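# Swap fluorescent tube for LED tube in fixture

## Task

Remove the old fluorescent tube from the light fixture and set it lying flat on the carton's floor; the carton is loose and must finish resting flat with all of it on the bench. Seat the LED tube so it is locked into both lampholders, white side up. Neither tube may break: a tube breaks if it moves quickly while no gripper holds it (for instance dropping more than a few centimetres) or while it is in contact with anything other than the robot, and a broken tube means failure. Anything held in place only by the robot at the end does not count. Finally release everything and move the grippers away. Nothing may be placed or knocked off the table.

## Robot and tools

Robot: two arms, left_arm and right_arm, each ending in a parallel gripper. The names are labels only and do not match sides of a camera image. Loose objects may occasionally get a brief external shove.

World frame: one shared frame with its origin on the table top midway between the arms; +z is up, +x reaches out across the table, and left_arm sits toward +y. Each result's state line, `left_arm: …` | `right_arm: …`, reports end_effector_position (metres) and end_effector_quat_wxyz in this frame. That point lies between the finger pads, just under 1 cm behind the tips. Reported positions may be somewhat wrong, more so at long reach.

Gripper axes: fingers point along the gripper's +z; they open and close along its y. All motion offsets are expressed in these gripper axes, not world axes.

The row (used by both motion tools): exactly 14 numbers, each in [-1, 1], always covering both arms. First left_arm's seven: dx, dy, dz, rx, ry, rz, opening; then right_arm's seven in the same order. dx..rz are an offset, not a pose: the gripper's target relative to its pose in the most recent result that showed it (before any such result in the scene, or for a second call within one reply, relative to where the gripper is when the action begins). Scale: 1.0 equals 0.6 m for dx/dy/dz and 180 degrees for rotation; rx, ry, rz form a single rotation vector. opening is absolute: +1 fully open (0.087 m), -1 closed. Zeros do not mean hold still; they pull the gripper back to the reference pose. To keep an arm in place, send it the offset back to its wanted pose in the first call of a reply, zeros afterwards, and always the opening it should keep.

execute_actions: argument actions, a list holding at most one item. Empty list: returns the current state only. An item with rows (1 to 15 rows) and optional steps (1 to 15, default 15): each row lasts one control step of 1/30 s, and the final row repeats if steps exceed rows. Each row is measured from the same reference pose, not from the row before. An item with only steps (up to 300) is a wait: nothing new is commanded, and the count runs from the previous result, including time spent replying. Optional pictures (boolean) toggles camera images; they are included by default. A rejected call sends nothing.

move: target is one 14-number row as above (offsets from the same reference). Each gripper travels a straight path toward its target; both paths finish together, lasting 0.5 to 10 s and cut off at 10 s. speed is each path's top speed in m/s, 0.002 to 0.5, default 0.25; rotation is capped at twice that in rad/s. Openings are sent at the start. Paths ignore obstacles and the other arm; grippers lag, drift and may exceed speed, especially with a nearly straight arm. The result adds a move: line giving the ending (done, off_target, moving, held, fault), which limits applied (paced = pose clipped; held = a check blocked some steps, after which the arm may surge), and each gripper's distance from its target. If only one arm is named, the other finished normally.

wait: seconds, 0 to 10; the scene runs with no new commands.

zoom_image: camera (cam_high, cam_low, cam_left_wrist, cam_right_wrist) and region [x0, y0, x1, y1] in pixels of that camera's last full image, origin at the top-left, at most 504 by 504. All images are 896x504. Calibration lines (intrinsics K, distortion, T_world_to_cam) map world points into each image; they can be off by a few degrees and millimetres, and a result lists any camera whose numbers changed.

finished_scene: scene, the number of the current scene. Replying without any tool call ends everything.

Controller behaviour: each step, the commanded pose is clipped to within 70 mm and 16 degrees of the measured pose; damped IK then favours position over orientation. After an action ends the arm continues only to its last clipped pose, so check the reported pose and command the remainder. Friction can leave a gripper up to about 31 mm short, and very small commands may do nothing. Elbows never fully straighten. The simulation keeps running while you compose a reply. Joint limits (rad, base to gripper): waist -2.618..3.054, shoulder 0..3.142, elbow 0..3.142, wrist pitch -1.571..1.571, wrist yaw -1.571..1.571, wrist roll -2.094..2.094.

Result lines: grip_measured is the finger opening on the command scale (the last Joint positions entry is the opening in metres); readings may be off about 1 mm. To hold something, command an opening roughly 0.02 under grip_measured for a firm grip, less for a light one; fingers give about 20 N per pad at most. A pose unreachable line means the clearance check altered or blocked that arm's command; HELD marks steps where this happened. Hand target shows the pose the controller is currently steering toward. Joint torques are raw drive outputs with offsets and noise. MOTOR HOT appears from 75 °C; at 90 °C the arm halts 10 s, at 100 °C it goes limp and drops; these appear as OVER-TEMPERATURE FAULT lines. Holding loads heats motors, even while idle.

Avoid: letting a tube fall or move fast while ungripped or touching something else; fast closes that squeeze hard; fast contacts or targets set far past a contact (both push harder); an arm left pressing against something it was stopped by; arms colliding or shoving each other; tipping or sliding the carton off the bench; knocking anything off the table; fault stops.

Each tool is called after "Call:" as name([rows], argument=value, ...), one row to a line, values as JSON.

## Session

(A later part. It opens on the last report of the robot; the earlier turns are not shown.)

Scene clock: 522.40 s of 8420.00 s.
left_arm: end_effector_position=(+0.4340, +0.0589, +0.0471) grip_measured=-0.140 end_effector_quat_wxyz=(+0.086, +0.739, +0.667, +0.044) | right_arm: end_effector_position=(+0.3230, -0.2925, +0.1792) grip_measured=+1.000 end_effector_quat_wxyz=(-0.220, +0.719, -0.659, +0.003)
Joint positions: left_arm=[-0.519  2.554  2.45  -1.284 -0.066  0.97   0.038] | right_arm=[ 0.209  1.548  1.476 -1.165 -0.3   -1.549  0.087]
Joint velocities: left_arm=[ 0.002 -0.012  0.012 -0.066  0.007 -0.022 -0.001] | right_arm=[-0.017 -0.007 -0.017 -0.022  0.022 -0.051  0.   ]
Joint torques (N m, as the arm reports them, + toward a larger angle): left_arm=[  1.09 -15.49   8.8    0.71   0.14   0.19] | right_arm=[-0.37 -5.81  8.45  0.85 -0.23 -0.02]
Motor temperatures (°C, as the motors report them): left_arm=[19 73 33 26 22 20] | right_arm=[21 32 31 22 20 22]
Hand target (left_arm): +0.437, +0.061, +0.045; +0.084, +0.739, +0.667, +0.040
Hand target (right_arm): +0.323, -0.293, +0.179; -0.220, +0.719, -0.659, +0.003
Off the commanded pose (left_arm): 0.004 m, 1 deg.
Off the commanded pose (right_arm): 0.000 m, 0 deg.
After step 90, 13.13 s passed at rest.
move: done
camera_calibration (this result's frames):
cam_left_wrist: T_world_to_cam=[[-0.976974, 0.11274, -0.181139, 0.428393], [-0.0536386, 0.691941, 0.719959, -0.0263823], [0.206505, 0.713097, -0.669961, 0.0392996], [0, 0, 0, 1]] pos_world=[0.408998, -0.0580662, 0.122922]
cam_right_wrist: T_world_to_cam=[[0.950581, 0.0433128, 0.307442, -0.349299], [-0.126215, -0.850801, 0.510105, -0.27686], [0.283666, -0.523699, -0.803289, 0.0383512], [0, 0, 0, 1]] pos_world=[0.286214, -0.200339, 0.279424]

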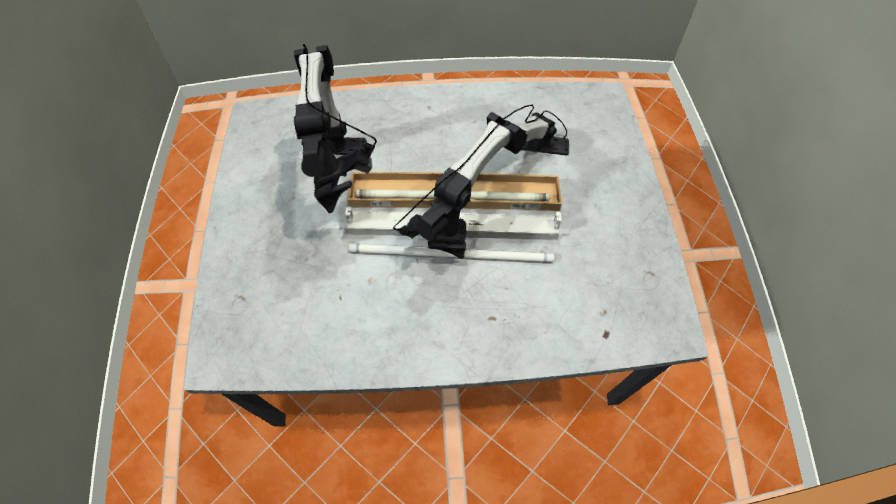

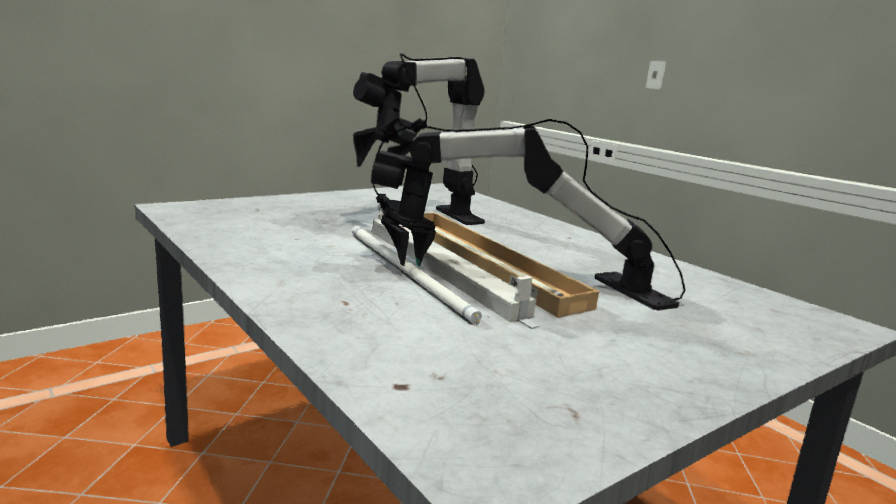

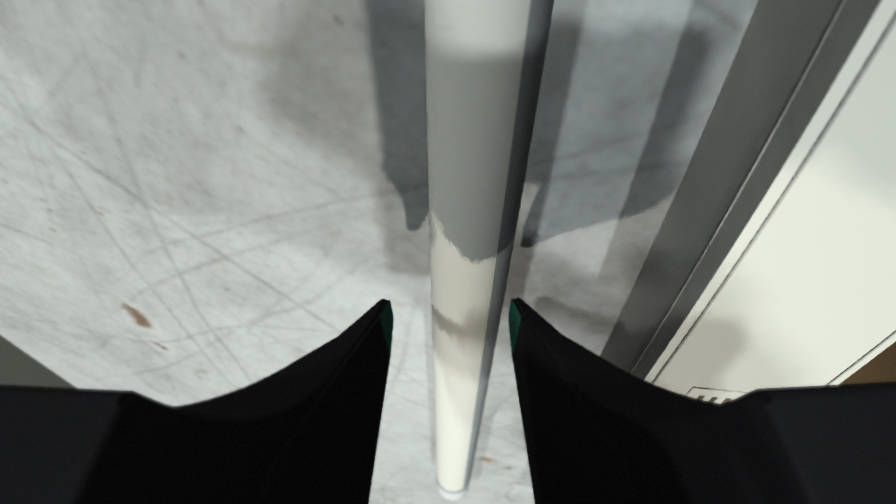

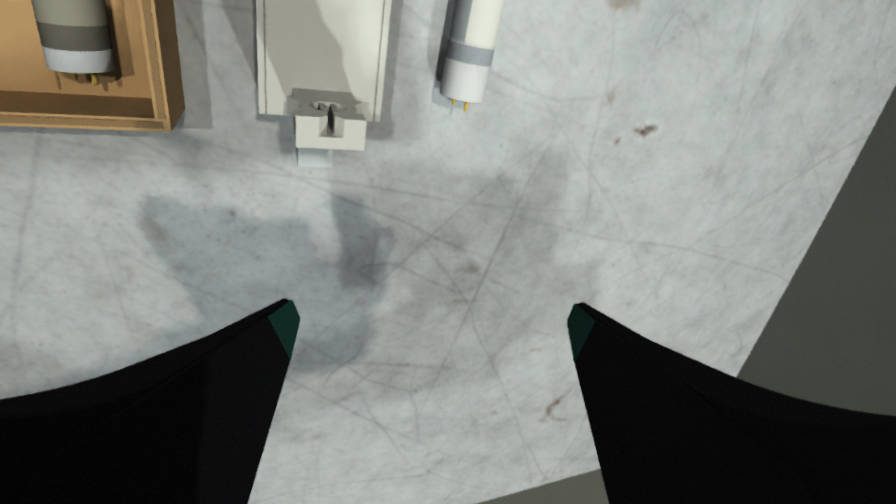

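Call:
move(target=[0,-0.009,0.044,0,0,0,-0.14,0,0,0,0,0,0,1], speed=0.04)

Scene clock: 538.53 s of 8420.00 s.
left_arm: end_effector_position=(+0.4343, +0.0588, +0.0234) grip_measured=-0.140 end_effector_quat_wxyz=(+0.084, +0.739, +0.667, +0.044) | right_arm: end_effector_position=(+0.3230, -0.2925, +0.1792) grip_measured=+1.000 end_effector_quat_wxyz=(-0.220, +0.719, -0.659, +0.003)
Joint positions: left_arm=[-0.519  2.551  2.351 -1.193 -0.066  0.97   0.038] | right_arm=[ 0.209  1.548  1.476 -1.165 -0.3   -1.549  0.087]
Joint velocities: left_arm=[-0.002 -0.002 -0.002  0.022 -0.066 -0.037  0.   ] | right_arm=[-0.007 -0.012  0.017  0.051 -0.081 -0.007  0.   ]
Joint torques (N m, as the arm reports them, + toward a larger angle): left_arm=[  0.06 -18.05   4.78   1.02   0.03   0.06] | right_arm=[-0.44 -5.78  8.52  0.86 -0.21 -0.05]
Motor temperatures (°C, as the motors report them): left_arm=[19 73 35 26 22 20] | right_arm=[21 32 31 22 20 22]
Hand target (left_arm): +0.433, +0.057, +0.020; +0.086, +0.739, +0.667, +0.044
Hand target (right_arm): +0.323, -0.293, +0.179; -0.220, +0.719, -0.659, +0.003
Off the commanded pose (left_arm): 0.003 m, 0 deg.
Off the commanded pose (right_arm): 0.000 m, 0 deg.
After step 90, 12.23 s passed at rest.
move: done
camera_calibration (this result's frames):
cam_left_wrist: T_world_to_cam=[[-0.977716, 0.11339, -0.176678, 0.424575], [-0.0507272, 0.689045, 0.722941, -0.0103113], [0.203713, 0.715793, -0.667939, 0.0244467], [0, 0, 0, 1]] pos_world=[0.40961, -0.0585362, 0.0987961]
cam_right_wrist: T_world_to_cam=[[0.950581, 0.0433128, 0.307442, -0.349299], [-0.126215, -0.850801, 0.510105, -0.27686], [0.283666, -0.523699, -0.803289, 0.0383512], [0, 0, 0, 1]] pos_world=[0.286214, -0.200339, 0.279424]

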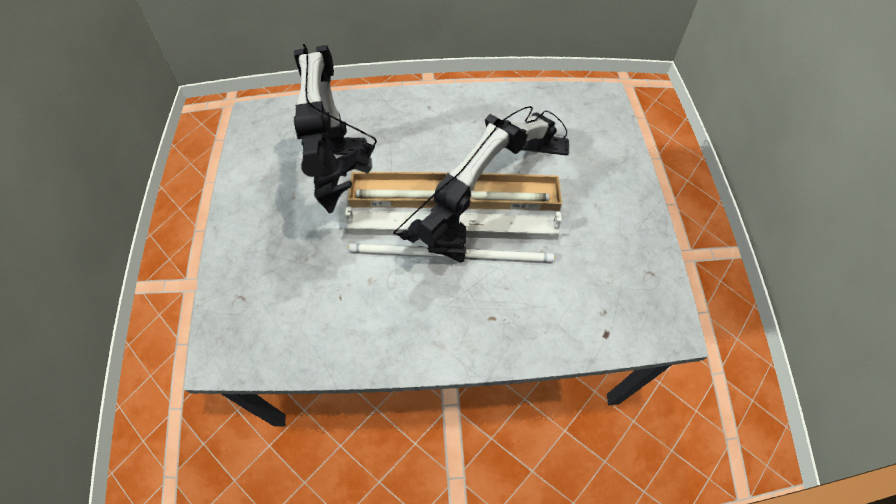

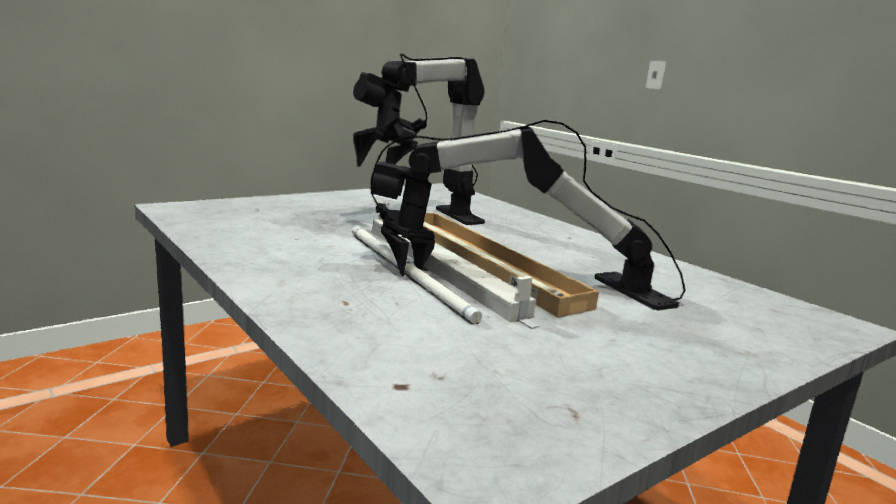

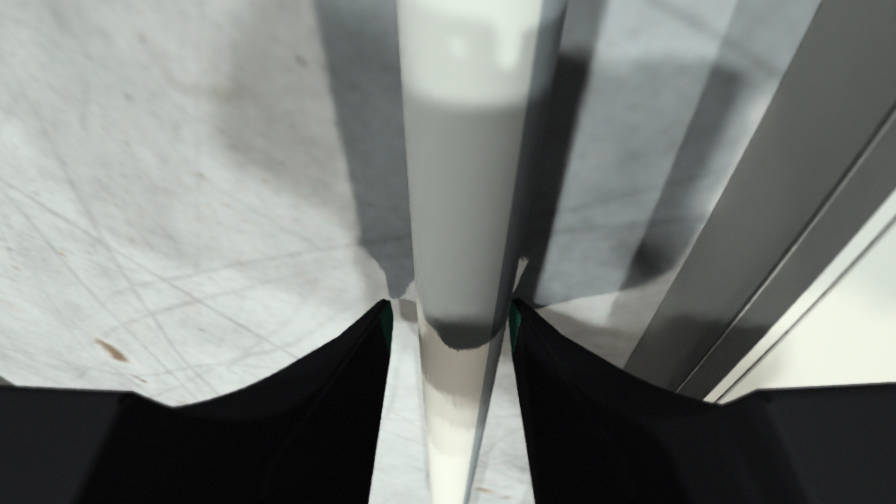

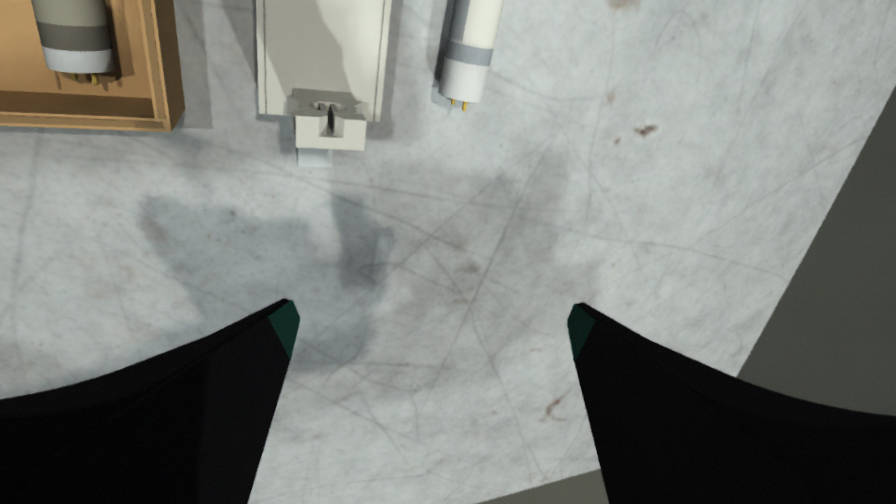

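Call:
move(target=[0,-0.015,0.006,0.008,0,0,-0.14,0,0,0,0,0,0,1], speed=0.02)

Scene clock: 545.60 s of 8420.00 s.
left_arm: end_effector_position=(+0.4342, +0.0588, +0.0234) grip_measured=-0.140 end_effector_quat_wxyz=(+0.083, +0.739, +0.667, +0.044) | right_arm: end_effector_position=(+0.3230, -0.2925, +0.1792) grip_measured=+1.000 end_effector_quat_wxyz=(-0.220, +0.719, -0.659, +0.003)
Joint positions: left_arm=[-0.519  2.551  2.351 -1.193 -0.066  0.97   0.038] | right_arm=[ 0.209  1.548  1.476 -1.165 -0.3   -1.549  0.087]
Joint velocities: left_arm=[ 0.002  0.007  0.002 -0.007 -0.007  0.037  0.   ] | right_arm=[-0.017 -0.012 -0.002 -0.037 -0.066  0.037  0.   ]
Joint torques (N m, as the arm reports them, + toward a larger angle): left_arm=[  0.05 -17.95   4.44   0.78   0.17   0.01] | right_arm=[-0.41 -5.8   8.56  0.85 -0.21 -0.05]
Motor temperatures (°C, as the motors report them): left_arm=[19 74 35 26 22 20] | right_arm=[21 32 31 22 20 22]
Hand target (left_arm): +0.426, +0.059, +0.018; +0.074, +0.740, +0.668, +0.036
Hand target (right_arm): +0.323, -0.293, +0.179; -0.220, +0.719, -0.659, +0.003
Off the commanded pose (left_arm): 0.010 m, 1 deg.
Off the commanded pose (right_arm): 0.000 m, 0 deg.
After step 90, 3.20 s passed at rest.
move: done
camera_calibration (this result's frames):
cam_left_wrist: T_world_to_cam=[[-0.977767, 0.113434, -0.176366, 0.424509], [-0.0505177, 0.688866, 0.723126, -0.0104363], [0.203519, 0.715958, -0.66782, 0.0244836], [0, 0, 0, 1]] pos_world=[0.40956, -0.0584936, 0.0987664]
cam_right_wrist: T_world_to_cam=[[0.950581, 0.0433128, 0.307442, -0.349299], [-0.126215, -0.850801, 0.510105, -0.27686], [0.283666, -0.523699, -0.803289, 0.0383512], [0, 0, 0, 1]] pos_world=[0.286214, -0.200339, 0.279424]

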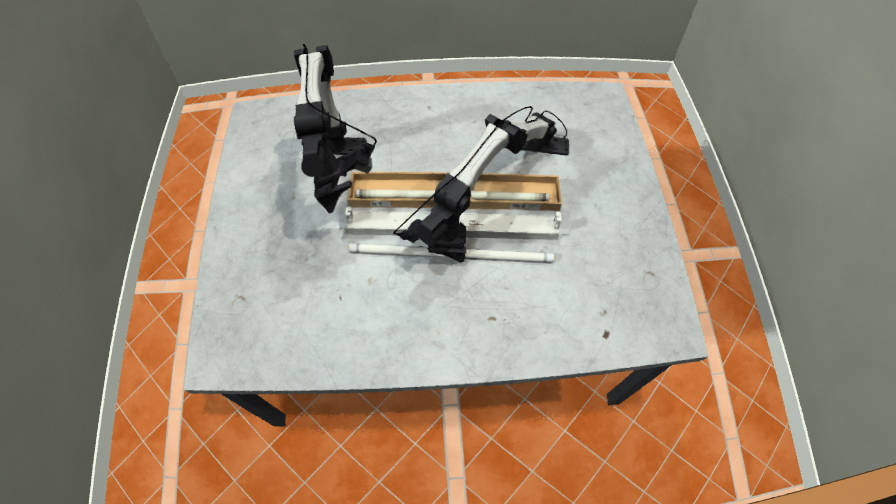

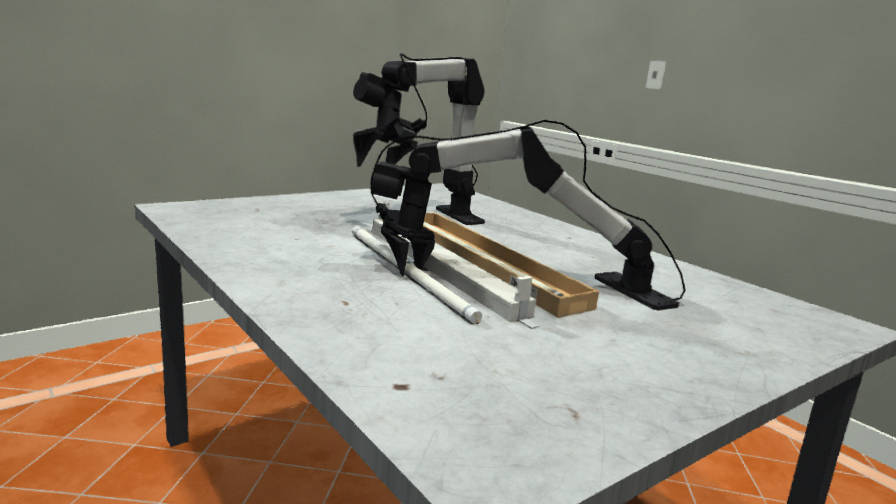

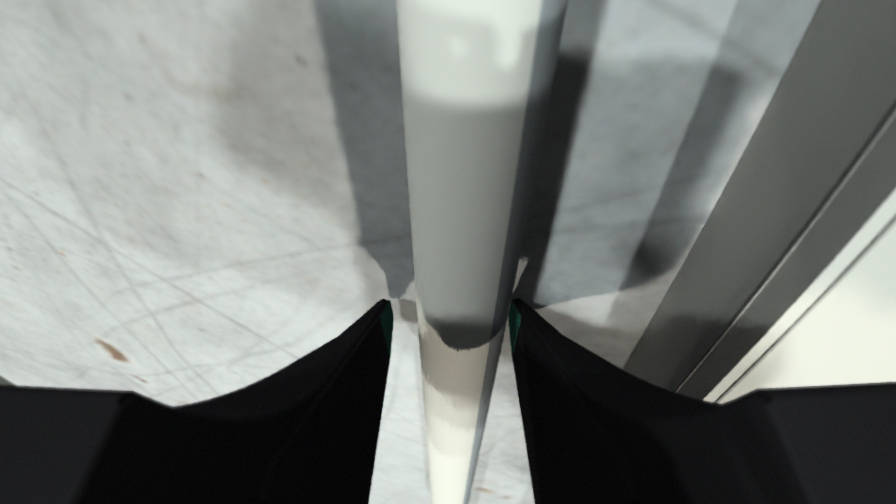

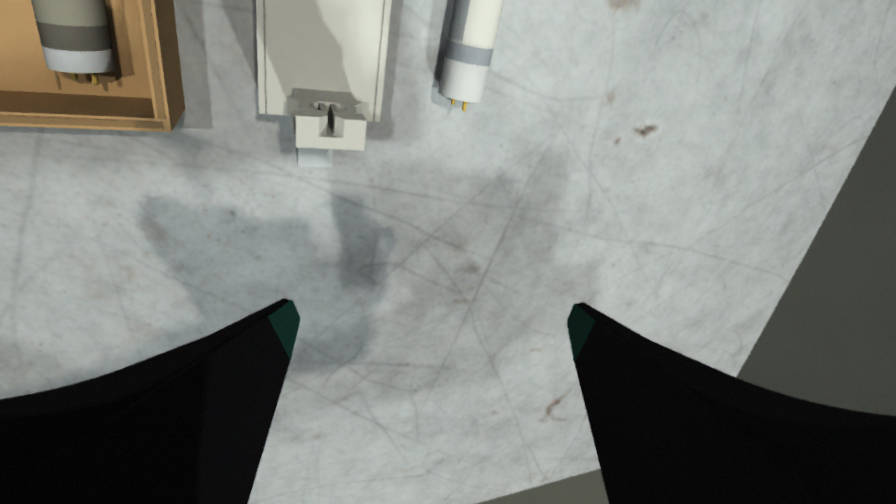

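Call:
move(target=[0,-0.036,0.004,0.012,0,0,-0.14,0,0,0,0,0,0,1], speed=0.02)

Scene clock: 554.60 s of 8420.00 s.
left_arm: end_effector_position=(+0.4286, +0.0614, +0.0234) grip_measured=-0.140 end_effector_quat_wxyz=(+0.086, +0.738, +0.668, +0.044) | right_arm: end_effector_position=(+0.3230, -0.2925, +0.1792) grip_measured=+1.000 end_effector_quat_wxyz=(-0.220, +0.719, -0.659, +0.003)
Joint positions: left_arm=[-0.522  2.502  2.259 -1.145 -0.065  0.966  0.038] | right_arm=[ 0.209  1.548  1.476 -1.165 -0.3   -1.549  0.087]
Joint velocities: left_arm=[-0.002  0.002 -0.012 -0.066 -0.037 -0.095  0.001] | right_arm=[-0.017 -0.012 -0.012  0.022  0.051  0.037  0.   ]
Joint torques (N m, as the arm reports them, + toward a larger angle): left_arm=[ -0.69 -17.52   4.49   0.64   0.21  -0.09] | right_arm=[-0.4  -5.81  8.57  0.84 -0.2  -0.03]
Motor temperatures (°C, as the motors report them): left_arm=[19 76 34 26 22 20] | right_arm=[21 32 31 22 20 22]
Hand target (left_arm): +0.414, +0.060, +0.018; +0.069, +0.740, +0.668, +0.031
Hand target (right_arm): +0.323, -0.293, +0.179; -0.220, +0.719, -0.659, +0.003
Off the commanded pose (left_arm): 0.016 m, 2 deg.
Off the commanded pose (right_arm): 0.000 m, 0 deg.
MOTOR HOT: a motor of the left arm reached 75 °C. Now the hottest motor of the left arm, joint 2 (shoulder), reports 76 °C. The controller's stop level is 90 °C. To cool a motor, set the load down, stop pushing, or move to a pose that needs little force.
After step 90, 4.70 s passed at rest.
move: off_target (left_arm)
camera_calibration (this result's frames):
cam_left_wrist: T_world_to_cam=[[-0.977281, 0.111245, -0.180406, 0.418701], [-0.0539767, 0.692487, 0.719408, -0.0111569], [0.204959, 0.712802, -0.67075, 0.0235232], [0, 0, 0, 1]] pos_world=[0.403765, -0.0556196, 0.0993409]
cam_right_wrist: T_world_to_cam=[[0.950581, 0.0433128, 0.307442, -0.349299], [-0.126215, -0.850801, 0.510105, -0.27686], [0.283666, -0.523699, -0.803289, 0.0383512], [0, 0, 0, 1]] pos_world=[0.286214, -0.200339, 0.279424]

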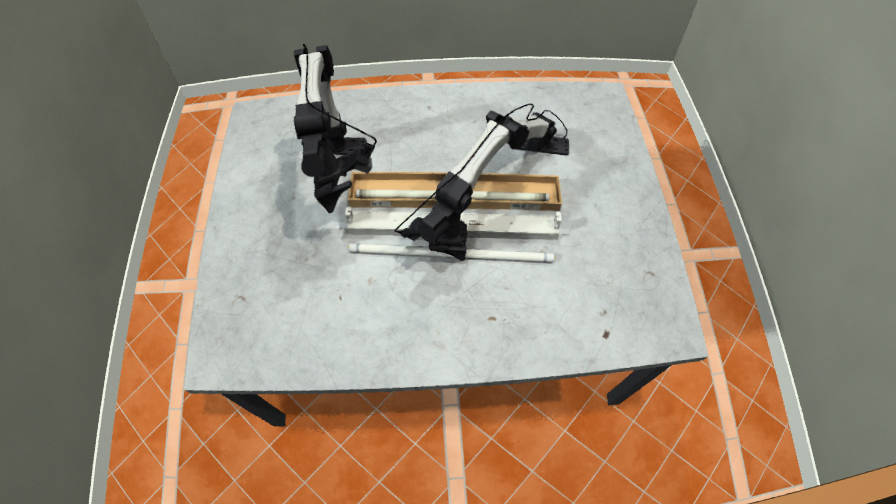

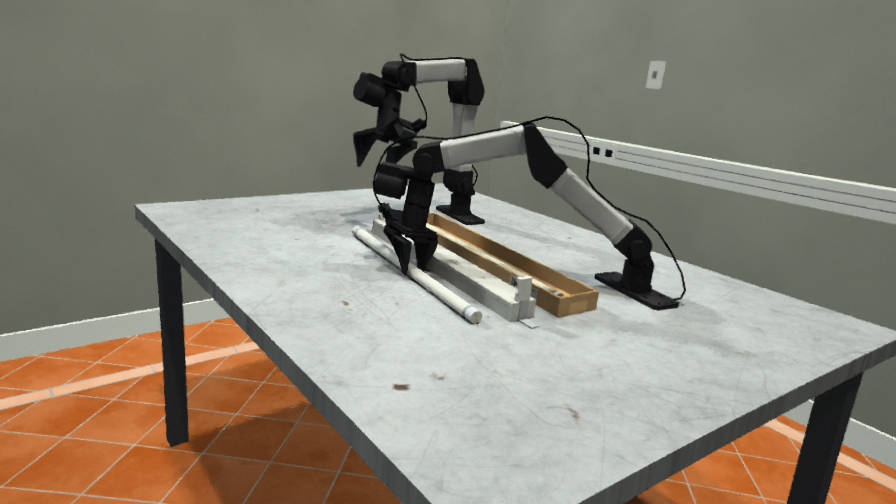

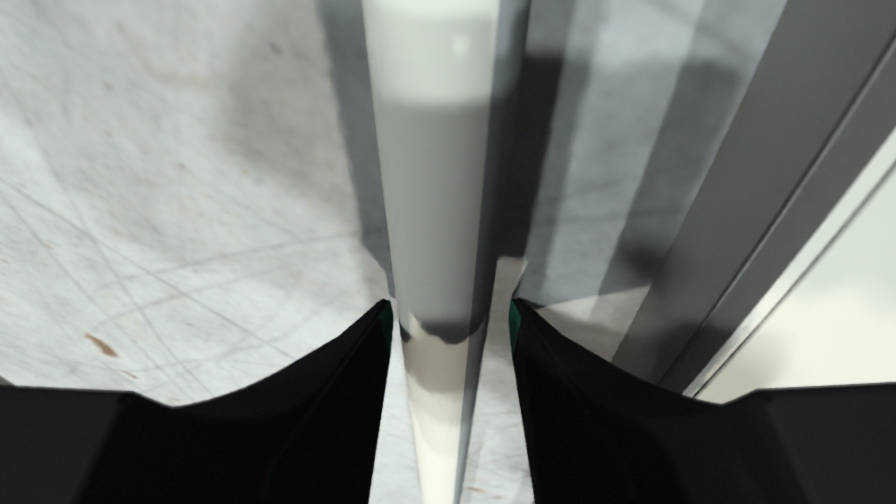

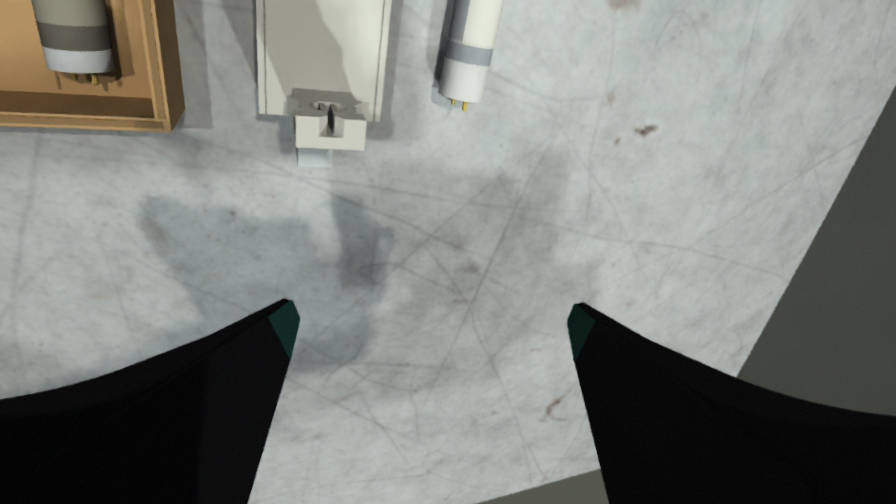

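Call:
move(target=[0,-0.008,0.026,0,0,0,-0.16,0,0,0,0,0,0,1], speed=0.03)

Scene clock: 566.67 s of 8420.00 s.
left_arm: end_effector_position=(+0.4286, +0.0614, +0.0227) grip_measured=-0.160 end_effector_quat_wxyz=(+0.091, +0.738, +0.668, +0.045) | right_arm: end_effector_position=(+0.3230, -0.2925, +0.1792) grip_measured=+1.000 end_effector_quat_wxyz=(-0.220, +0.719, -0.659, +0.003)
Joint positions: left_arm=[-0.522  2.486  2.227 -1.119 -0.066  0.965  0.037] | right_arm=[ 0.209  1.548  1.476 -1.165 -0.3   -1.549  0.087]
Joint velocities: left_arm=[-0.002  0.012 -0.007 -0.007 -0.037 -0.037  0.   ] | right_arm=[-0.002 -0.007  0.007  0.022 -0.022  0.037  0.   ]
Joint torques (N m, as the arm reports them, + toward a larger angle): left_arm=[  0.11 -15.43   4.04   1.16   0.02   0.04] | right_arm=[-0.36 -5.8   8.53  0.84 -0.24 -0.04]
Motor temperatures (°C, as the motors report them): left_arm=[19 77 33 26 22 20] | right_arm=[21 32 31 22 20 22]
Hand target (left_arm): +0.426, +0.061, +0.008; +0.086, +0.738, +0.668, +0.044
Hand target (right_arm): +0.323, -0.293, +0.179; -0.220, +0.719, -0.659, +0.003
Off the commanded pose (left_arm): 0.016 m, 1 deg.
Off the commanded pose (right_arm): 0.000 m, 0 deg.
MOTOR HOT: still on. Now the hottest motor of the left arm, joint 2 (shoulder), reports 77 °C; the controller's stop level is 90 °C.
After step 90, 8.30 s passed at rest.
move: off_target (left_arm)
camera_calibration (this result's frames):
cam_left_wrist: T_world_to_cam=[[-0.975904, 0.109654, -0.188647, 0.41827], [-0.059828, 0.696952, 0.714618, -0.00837035], [0.209839, 0.708685, -0.673598, 0.0212396], [0, 0, 0, 1]] pos_world=[0.403234, -0.0550836, 0.0991938]
cam_right_wrist: T_world_to_cam=[[0.950581, 0.0433128, 0.307442, -0.349299], [-0.126215, -0.850801, 0.510105, -0.27686], [0.283666, -0.523699, -0.803289, 0.0383512], [0, 0, 0, 1]] pos_world=[0.286214, -0.200339, 0.279424]

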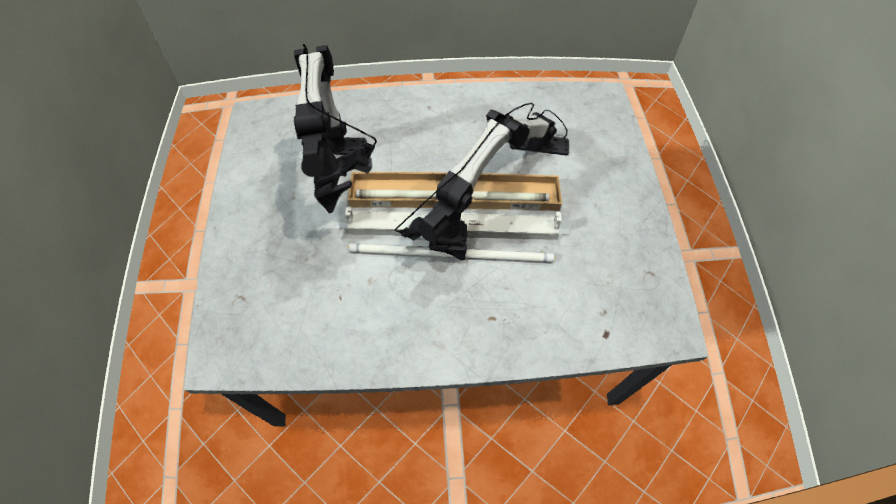

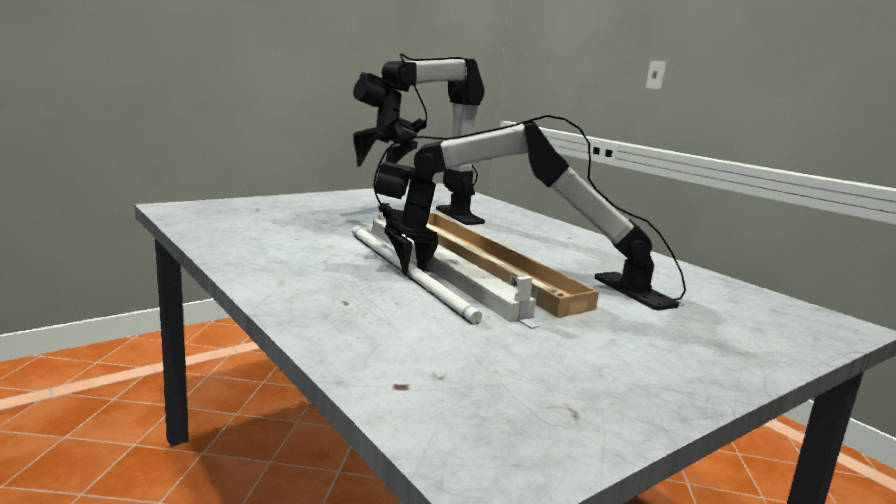

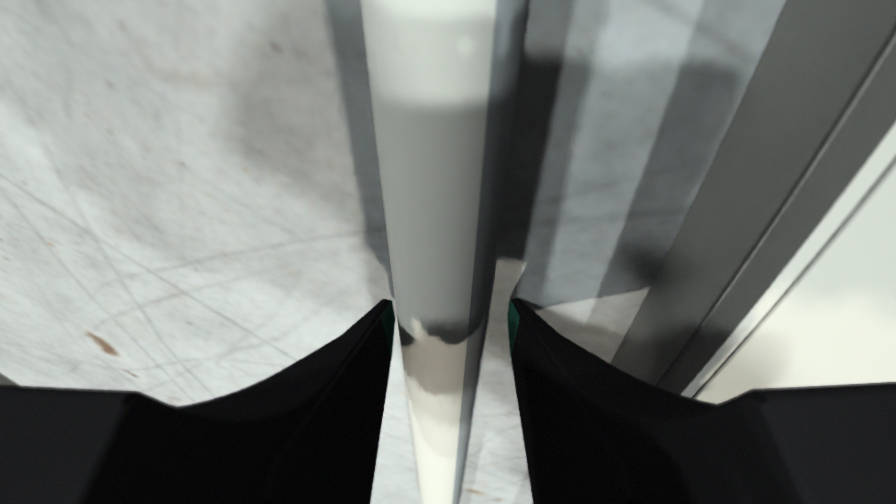

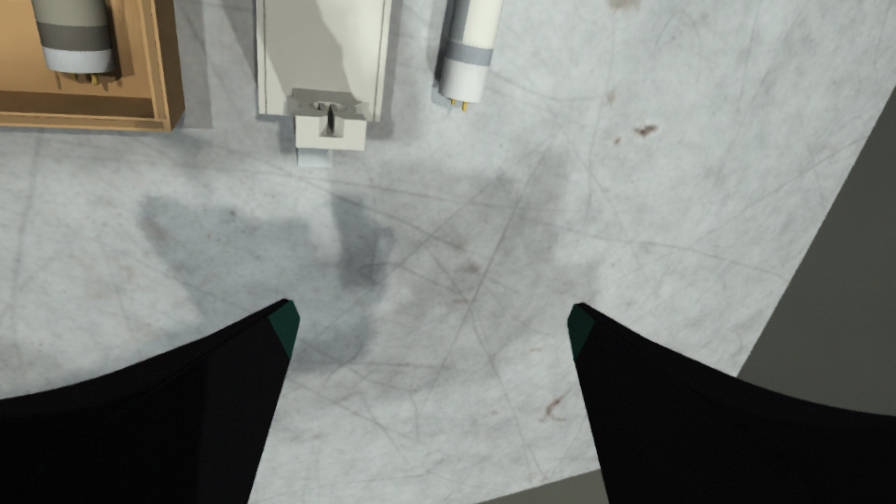

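Call:
execute_actions([
  {"rows": [[0,-0.002,0.02,0,0,0,-0.18,0,0,0,0,0,0,1],[0,-0.002,0.02,0,0,0,-0.20,0,0,0,0,0,0,1],[0,-0.002,0.02,0,0,0,-0.22,0,0,0,0,0,0,1],[0,-0.002,0.02,0,0,0,-0.24,0,0,0,0,0,0,1],[0,-0.002,0.02,0,0,0,-0.26,0,0,0,0,0,0,1],[0,-0.002,0.02,0,0,0,-0.28,0,0,0,0,0,0,1],[0,-0.002,0.02,0,0,0,-0.30,0,0,0,0,0,0,1],[0,-0.002,0.02,0,0,0,-0.315,0,0,0,0,0,0,1],[0,-0.002,0.02,0,0,0,-0.33,0,0,0,0,0,0,1],[0,-0.002,0.02,0,0,0,-0.345,0,0,0,0,0,0,1],[0,-0.002,0.02,0,0,0,-0.36,0,0,0,0,0,0,1],[0,-0.002,0.02,0,0,0,-0.37,0,0,0,0,0,0,1],[0,-0.002,0.02,0,0,0,-0.38,0,0,0,0,0,0,1],[0,-0.002,0.02,0,0,0,-0.39,0,0,0,0,0,0,1],[0,-0.002,0.02,0,0,0,-0.39,0,0,0,0,0,0,1]], "steps": 15},
])

Call:
wait(seconds=0.5)

Scene clock: 596.83 s of 8420.00 s.
left_arm: end_effector_position=(+0.4279, +0.0615, +0.0225) grip_measured=-0.388 end_effector_quat_wxyz=(+0.090, +0.738, +0.668, +0.043) | right_arm: end_effector_position=(+0.3230, -0.2925, +0.1792) grip_measured=+1.000 end_effector_quat_wxyz=(-0.220, +0.719, -0.659, +0.003)
Joint positions: left_arm=[-0.522  2.486  2.227 -1.121 -0.063  0.965  0.027] | right_arm=[ 0.209  1.548  1.476 -1.165 -0.3   -1.549  0.087]
Joint velocities: left_arm=[-0.007 -0.002  0.012  0.007 -0.007 -0.007 -0.001] | right_arm=[-0.017  0.007 -0.007  0.022  0.037  0.037  0.   ]
Joint torques (N m, as the arm reports them, + toward a larger angle): left_arm=[  0.46 -15.85   4.76   1.2    0.     0.06] | right_arm=[-0.32 -5.88  8.57  0.87 -0.24 -0.03]
Motor temperatures (°C, as the motors report them): left_arm=[19 75 32 26 22 20] | right_arm=[21 32 31 22 20 22]
Hand target (left_arm): +0.429, +0.061, +0.011; +0.090, +0.738, +0.668, +0.045
Hand target (right_arm): +0.323, -0.293, +0.179; -0.220, +0.719, -0.659, +0.003
Off the commanded pose (left_arm): 0.012 m, 0 deg.
Off the commanded pose (right_arm): 0.000 m, 0 deg.
MOTOR HOT: still on. Now the hottest motor of the left arm, joint 2 (shoulder), reports 75 °C; the controller's stop level is 90 °C.
Steps of this call (steps 1 to 90: nothing new was sent; then 26.67 s passed at rest; steps 91 to 105: all 15 steps of this action). Readings (end_effector_position):
91: left_arm (+0.4285, +0.0615, +0.0226) | right_arm (+0.3230, -0.2925, +0.1792)
92: left_arm (+0.4284, +0.0616, +0.0226) | right_arm (+0.3230, -0.2925, +0.1792)
94: left_arm (+0.4276, +0.0618, +0.0225) | right_arm (+0.3230, -0.2925, +0.1792)
98: left_arm (+0.4275, +0.0618, +0.0224) | right_arm (+0.3230, -0.2925, +0.1792)
105: the state above
camera_calibration (this result's frames):
cam_left_wrist: T_world_to_cam=[[-0.976548, 0.109285, -0.185504, 0.417755], [-0.057717, 0.697183, 0.714566, -0.00918589], [0.207421, 0.708514, -0.674525, 0.0222356], [0, 0, 0, 1]] pos_world=[0.402816, -0.0550043, 0.0990577]
cam_right_wrist: T_world_to_cam=[[0.950581, 0.0433128, 0.307442, -0.349299], [-0.126215, -0.850801, 0.510105, -0.27686], [0.283666, -0.523699, -0.803289, 0.0383512], [0, 0, 0, 1]] pos_world=[0.286214, -0.200339, 0.279424]

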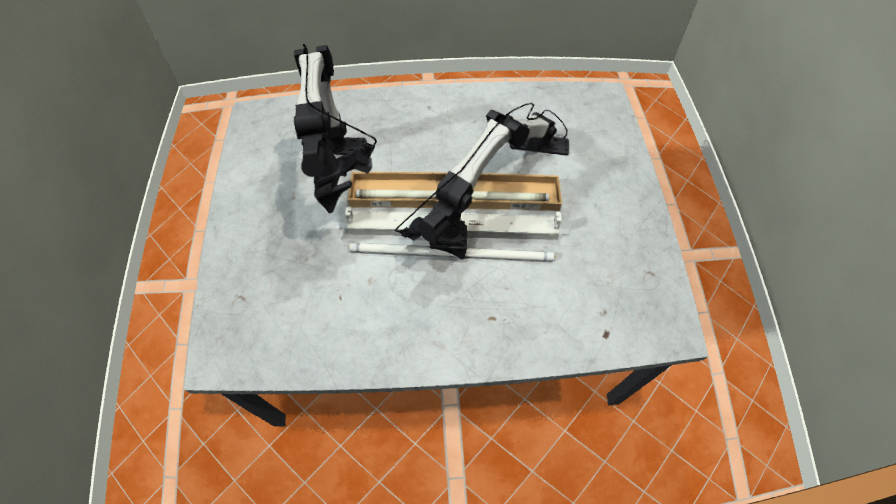

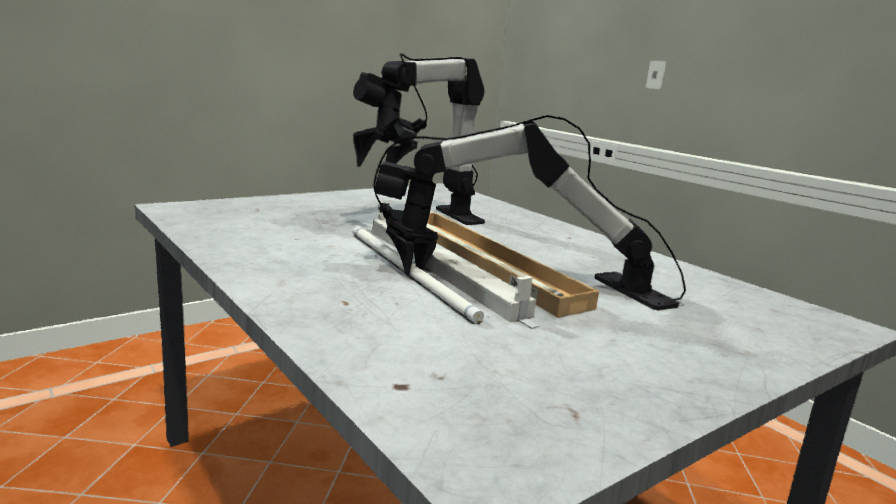

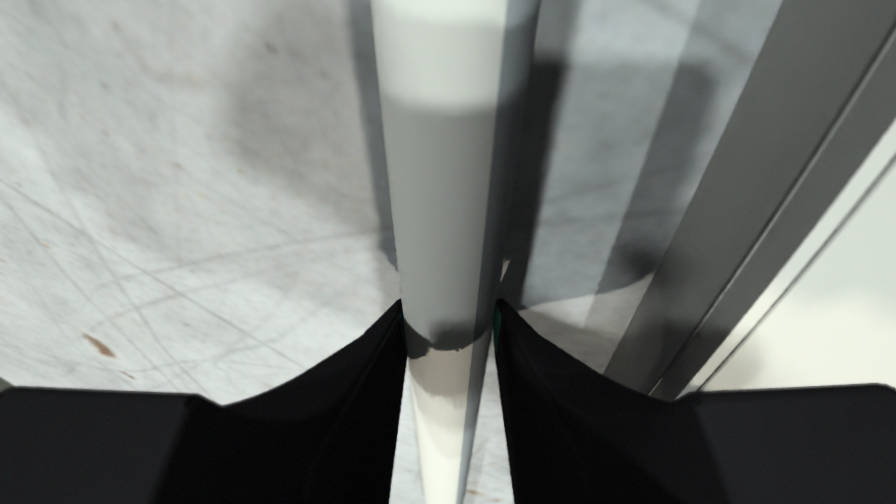

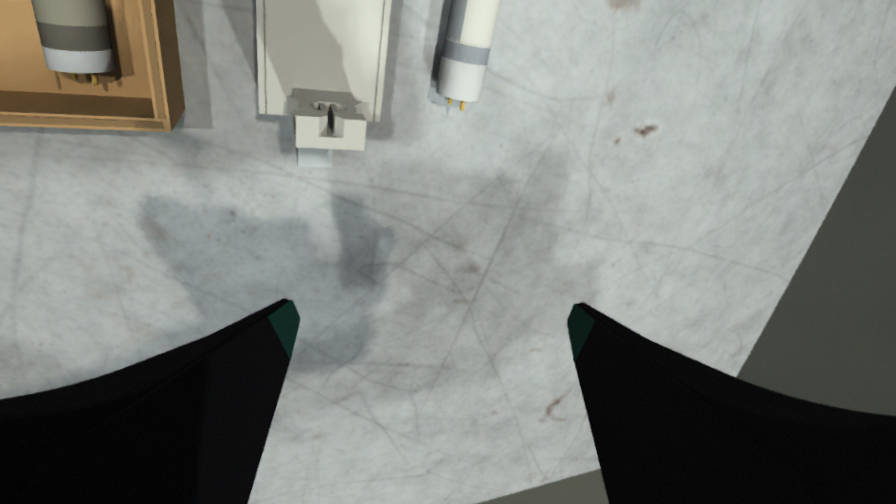

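Scene clock: 597.33 s of 8420.00 s.
left_arm: end_effector_position=(+0.4280, +0.0615, +0.0225) grip_measured=-0.389 end_effector_quat_wxyz=(+0.090, +0.738, +0.668, +0.044) | right_arm: end_effector_position=(+0.3230, -0.2925, +0.1792) grip_measured=+1.000 end_effector_quat_wxyz=(-0.220, +0.719, -0.659, +0.003)
Joint positions: left_arm=[-0.522  2.486  2.227 -1.12  -0.064  0.965  0.027] | right_arm=[ 0.209  1.548  1.476 -1.165 -0.3   -1.549  0.087]
Joint velocities: left_arm=[-0.002  0.007  0.002 -0.051 -0.007 -0.022  0.   ] | right_arm=[ 0.017  0.012  0.002 -0.051  0.037 -0.051  0.   ]
Joint torques (N m, as the arm reports them, + toward a larger angle): left_arm=[  0.38 -15.7    4.83   1.2    0.01   0.09] | right_arm=[-0.34 -5.76  8.57  0.83 -0.22 -0.04]
Motor temperatures (°C, as the motors report them): left_arm=[19 75 32 26 22 20] | right_arm=[21 32 31 22 20 22]
Hand target (left_arm): +0.429, +0.061, +0.011; +0.091, +0.738, +0.668, +0.045
Hand target (right_arm): +0.323, -0.293, +0.179; -0.220, +0.719, -0.659, +0.003
Off the commanded pose (left_arm): 0.012 m, 0 deg.
Off the commanded pose (right_arm): 0.000 m, 0 deg.
MOTOR HOT: still on. Now the hottest motor of the left arm, joint 2 (shoulder), reports 75 °C; the controller's stop level is 90 °C.
Steps of this call (steps 1 to 15: nothing new was sent). Readings (end_effector_position):
1: left_arm (+0.4279, +0.0615, +0.0225) | right_arm (+0.3230, -0.2925, +0.1792)
2: left_arm (+0.4280, +0.0615, +0.0225) | right_arm (+0.3230, -0.2925, +0.1792)
4: left_arm (+0.4280, +0.0615, +0.0225) | right_arm (+0.3230, -0.2925, +0.1792)
8: left_arm (+0.4280, +0.0615, +0.0225) | right_arm (+0.3230, -0.2925, +0.1792)
15: the state above
camera_calibration (this result's frames):
cam_left_wrist: T_world_to_cam=[[-0.976456, 0.109221, -0.186021, 0.417847], [-0.0581486, 0.697154, 0.714559, -0.00900475], [0.20773, 0.708553, -0.67439, 0.0220991], [0, 0, 0, 1]] pos_world=[0.402895, -0.0550181, 0.0990663]
cam_right_wrist: T_world_to_cam=[[0.950581, 0.0433128, 0.307442, -0.349299], [-0.126215, -0.850801, 0.510105, -0.27686], [0.283666, -0.523699, -0.803289, 0.0383512], [0, 0, 0, 1]] pos_world=[0.286214, -0.200339, 0.279424]

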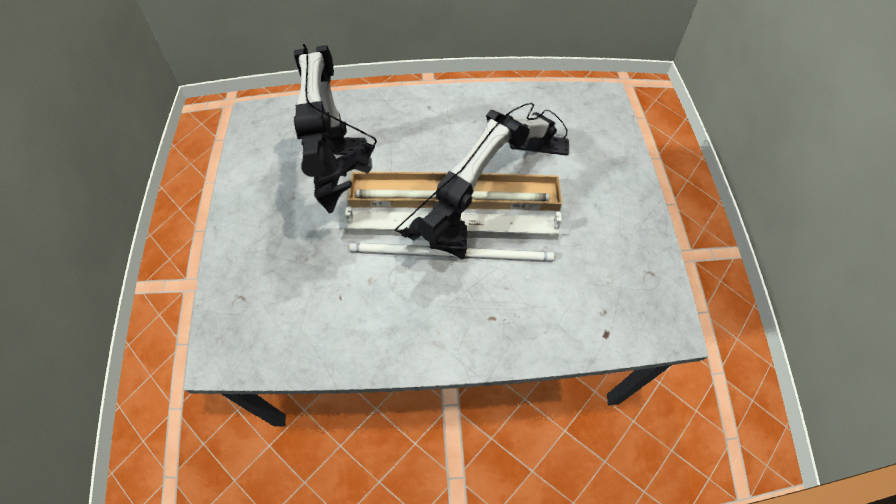

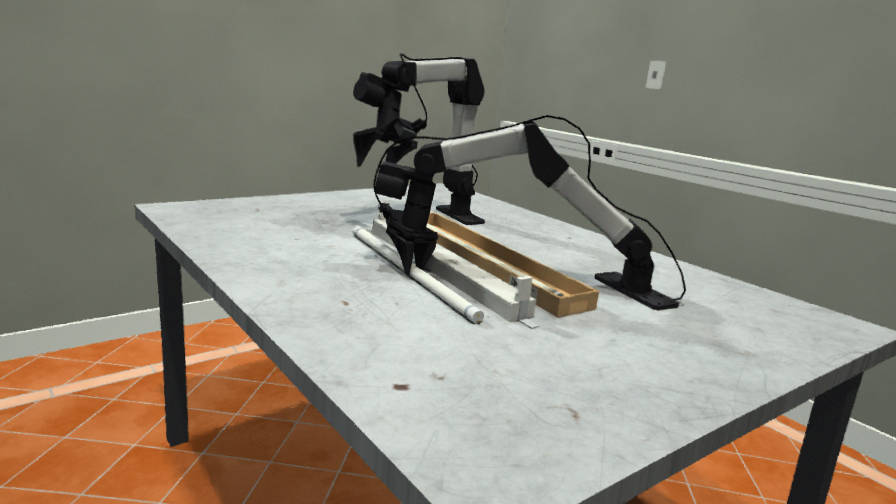

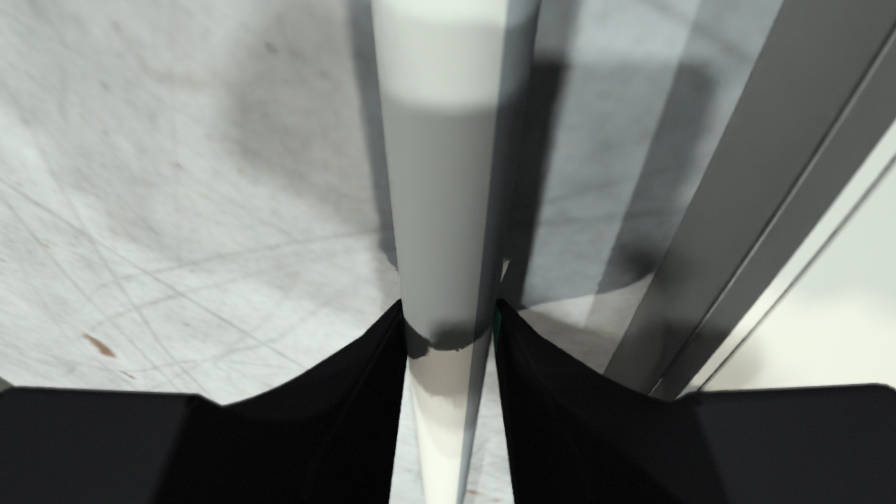

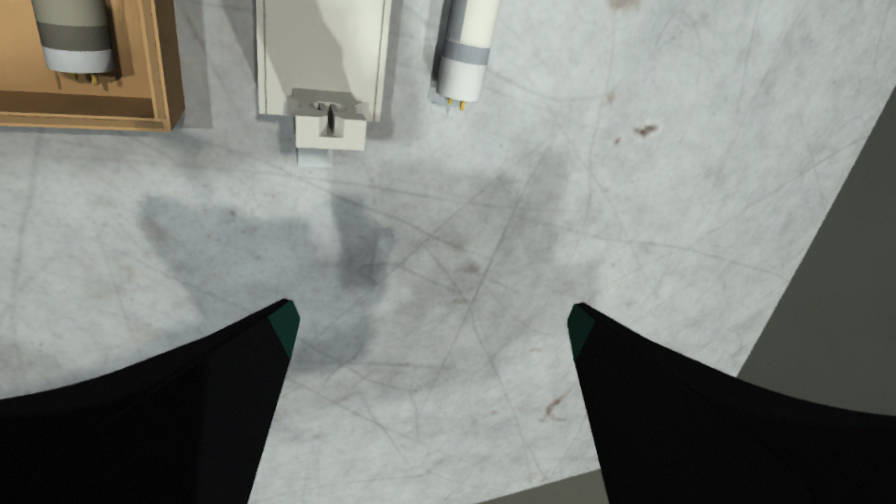

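Call:
zoom_image(camera="cam_low", region=[340, 190, 520, 330])

Call:
zoom_image(camera="cam_right_wrist", region=[400, 0, 540, 130])

Region (340, 190, 520, 330) of cam_low's 896x504 image, scaled by 2.800, with more detail than that image has.

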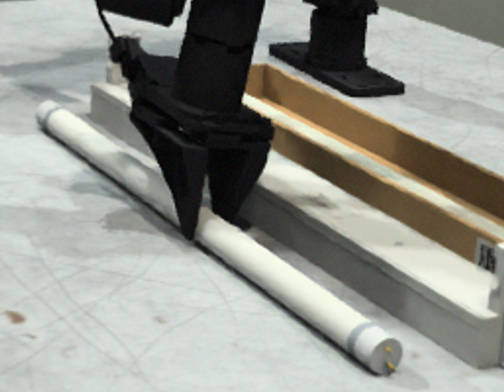

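Region (400, 0, 540, 130) of cam_right_wrist's 896x504 image, scaled by 3.600, with more detail than that image has; it fills the top 468 rows of this view, and the rest is white.

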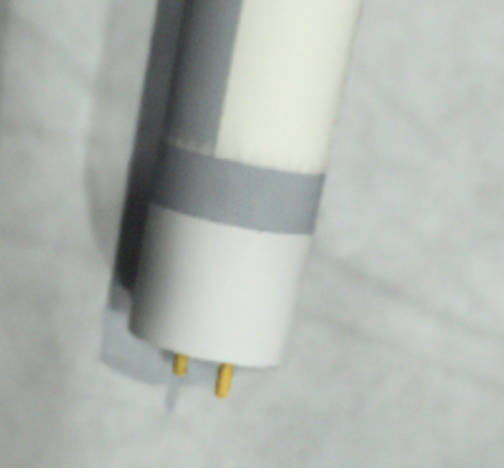

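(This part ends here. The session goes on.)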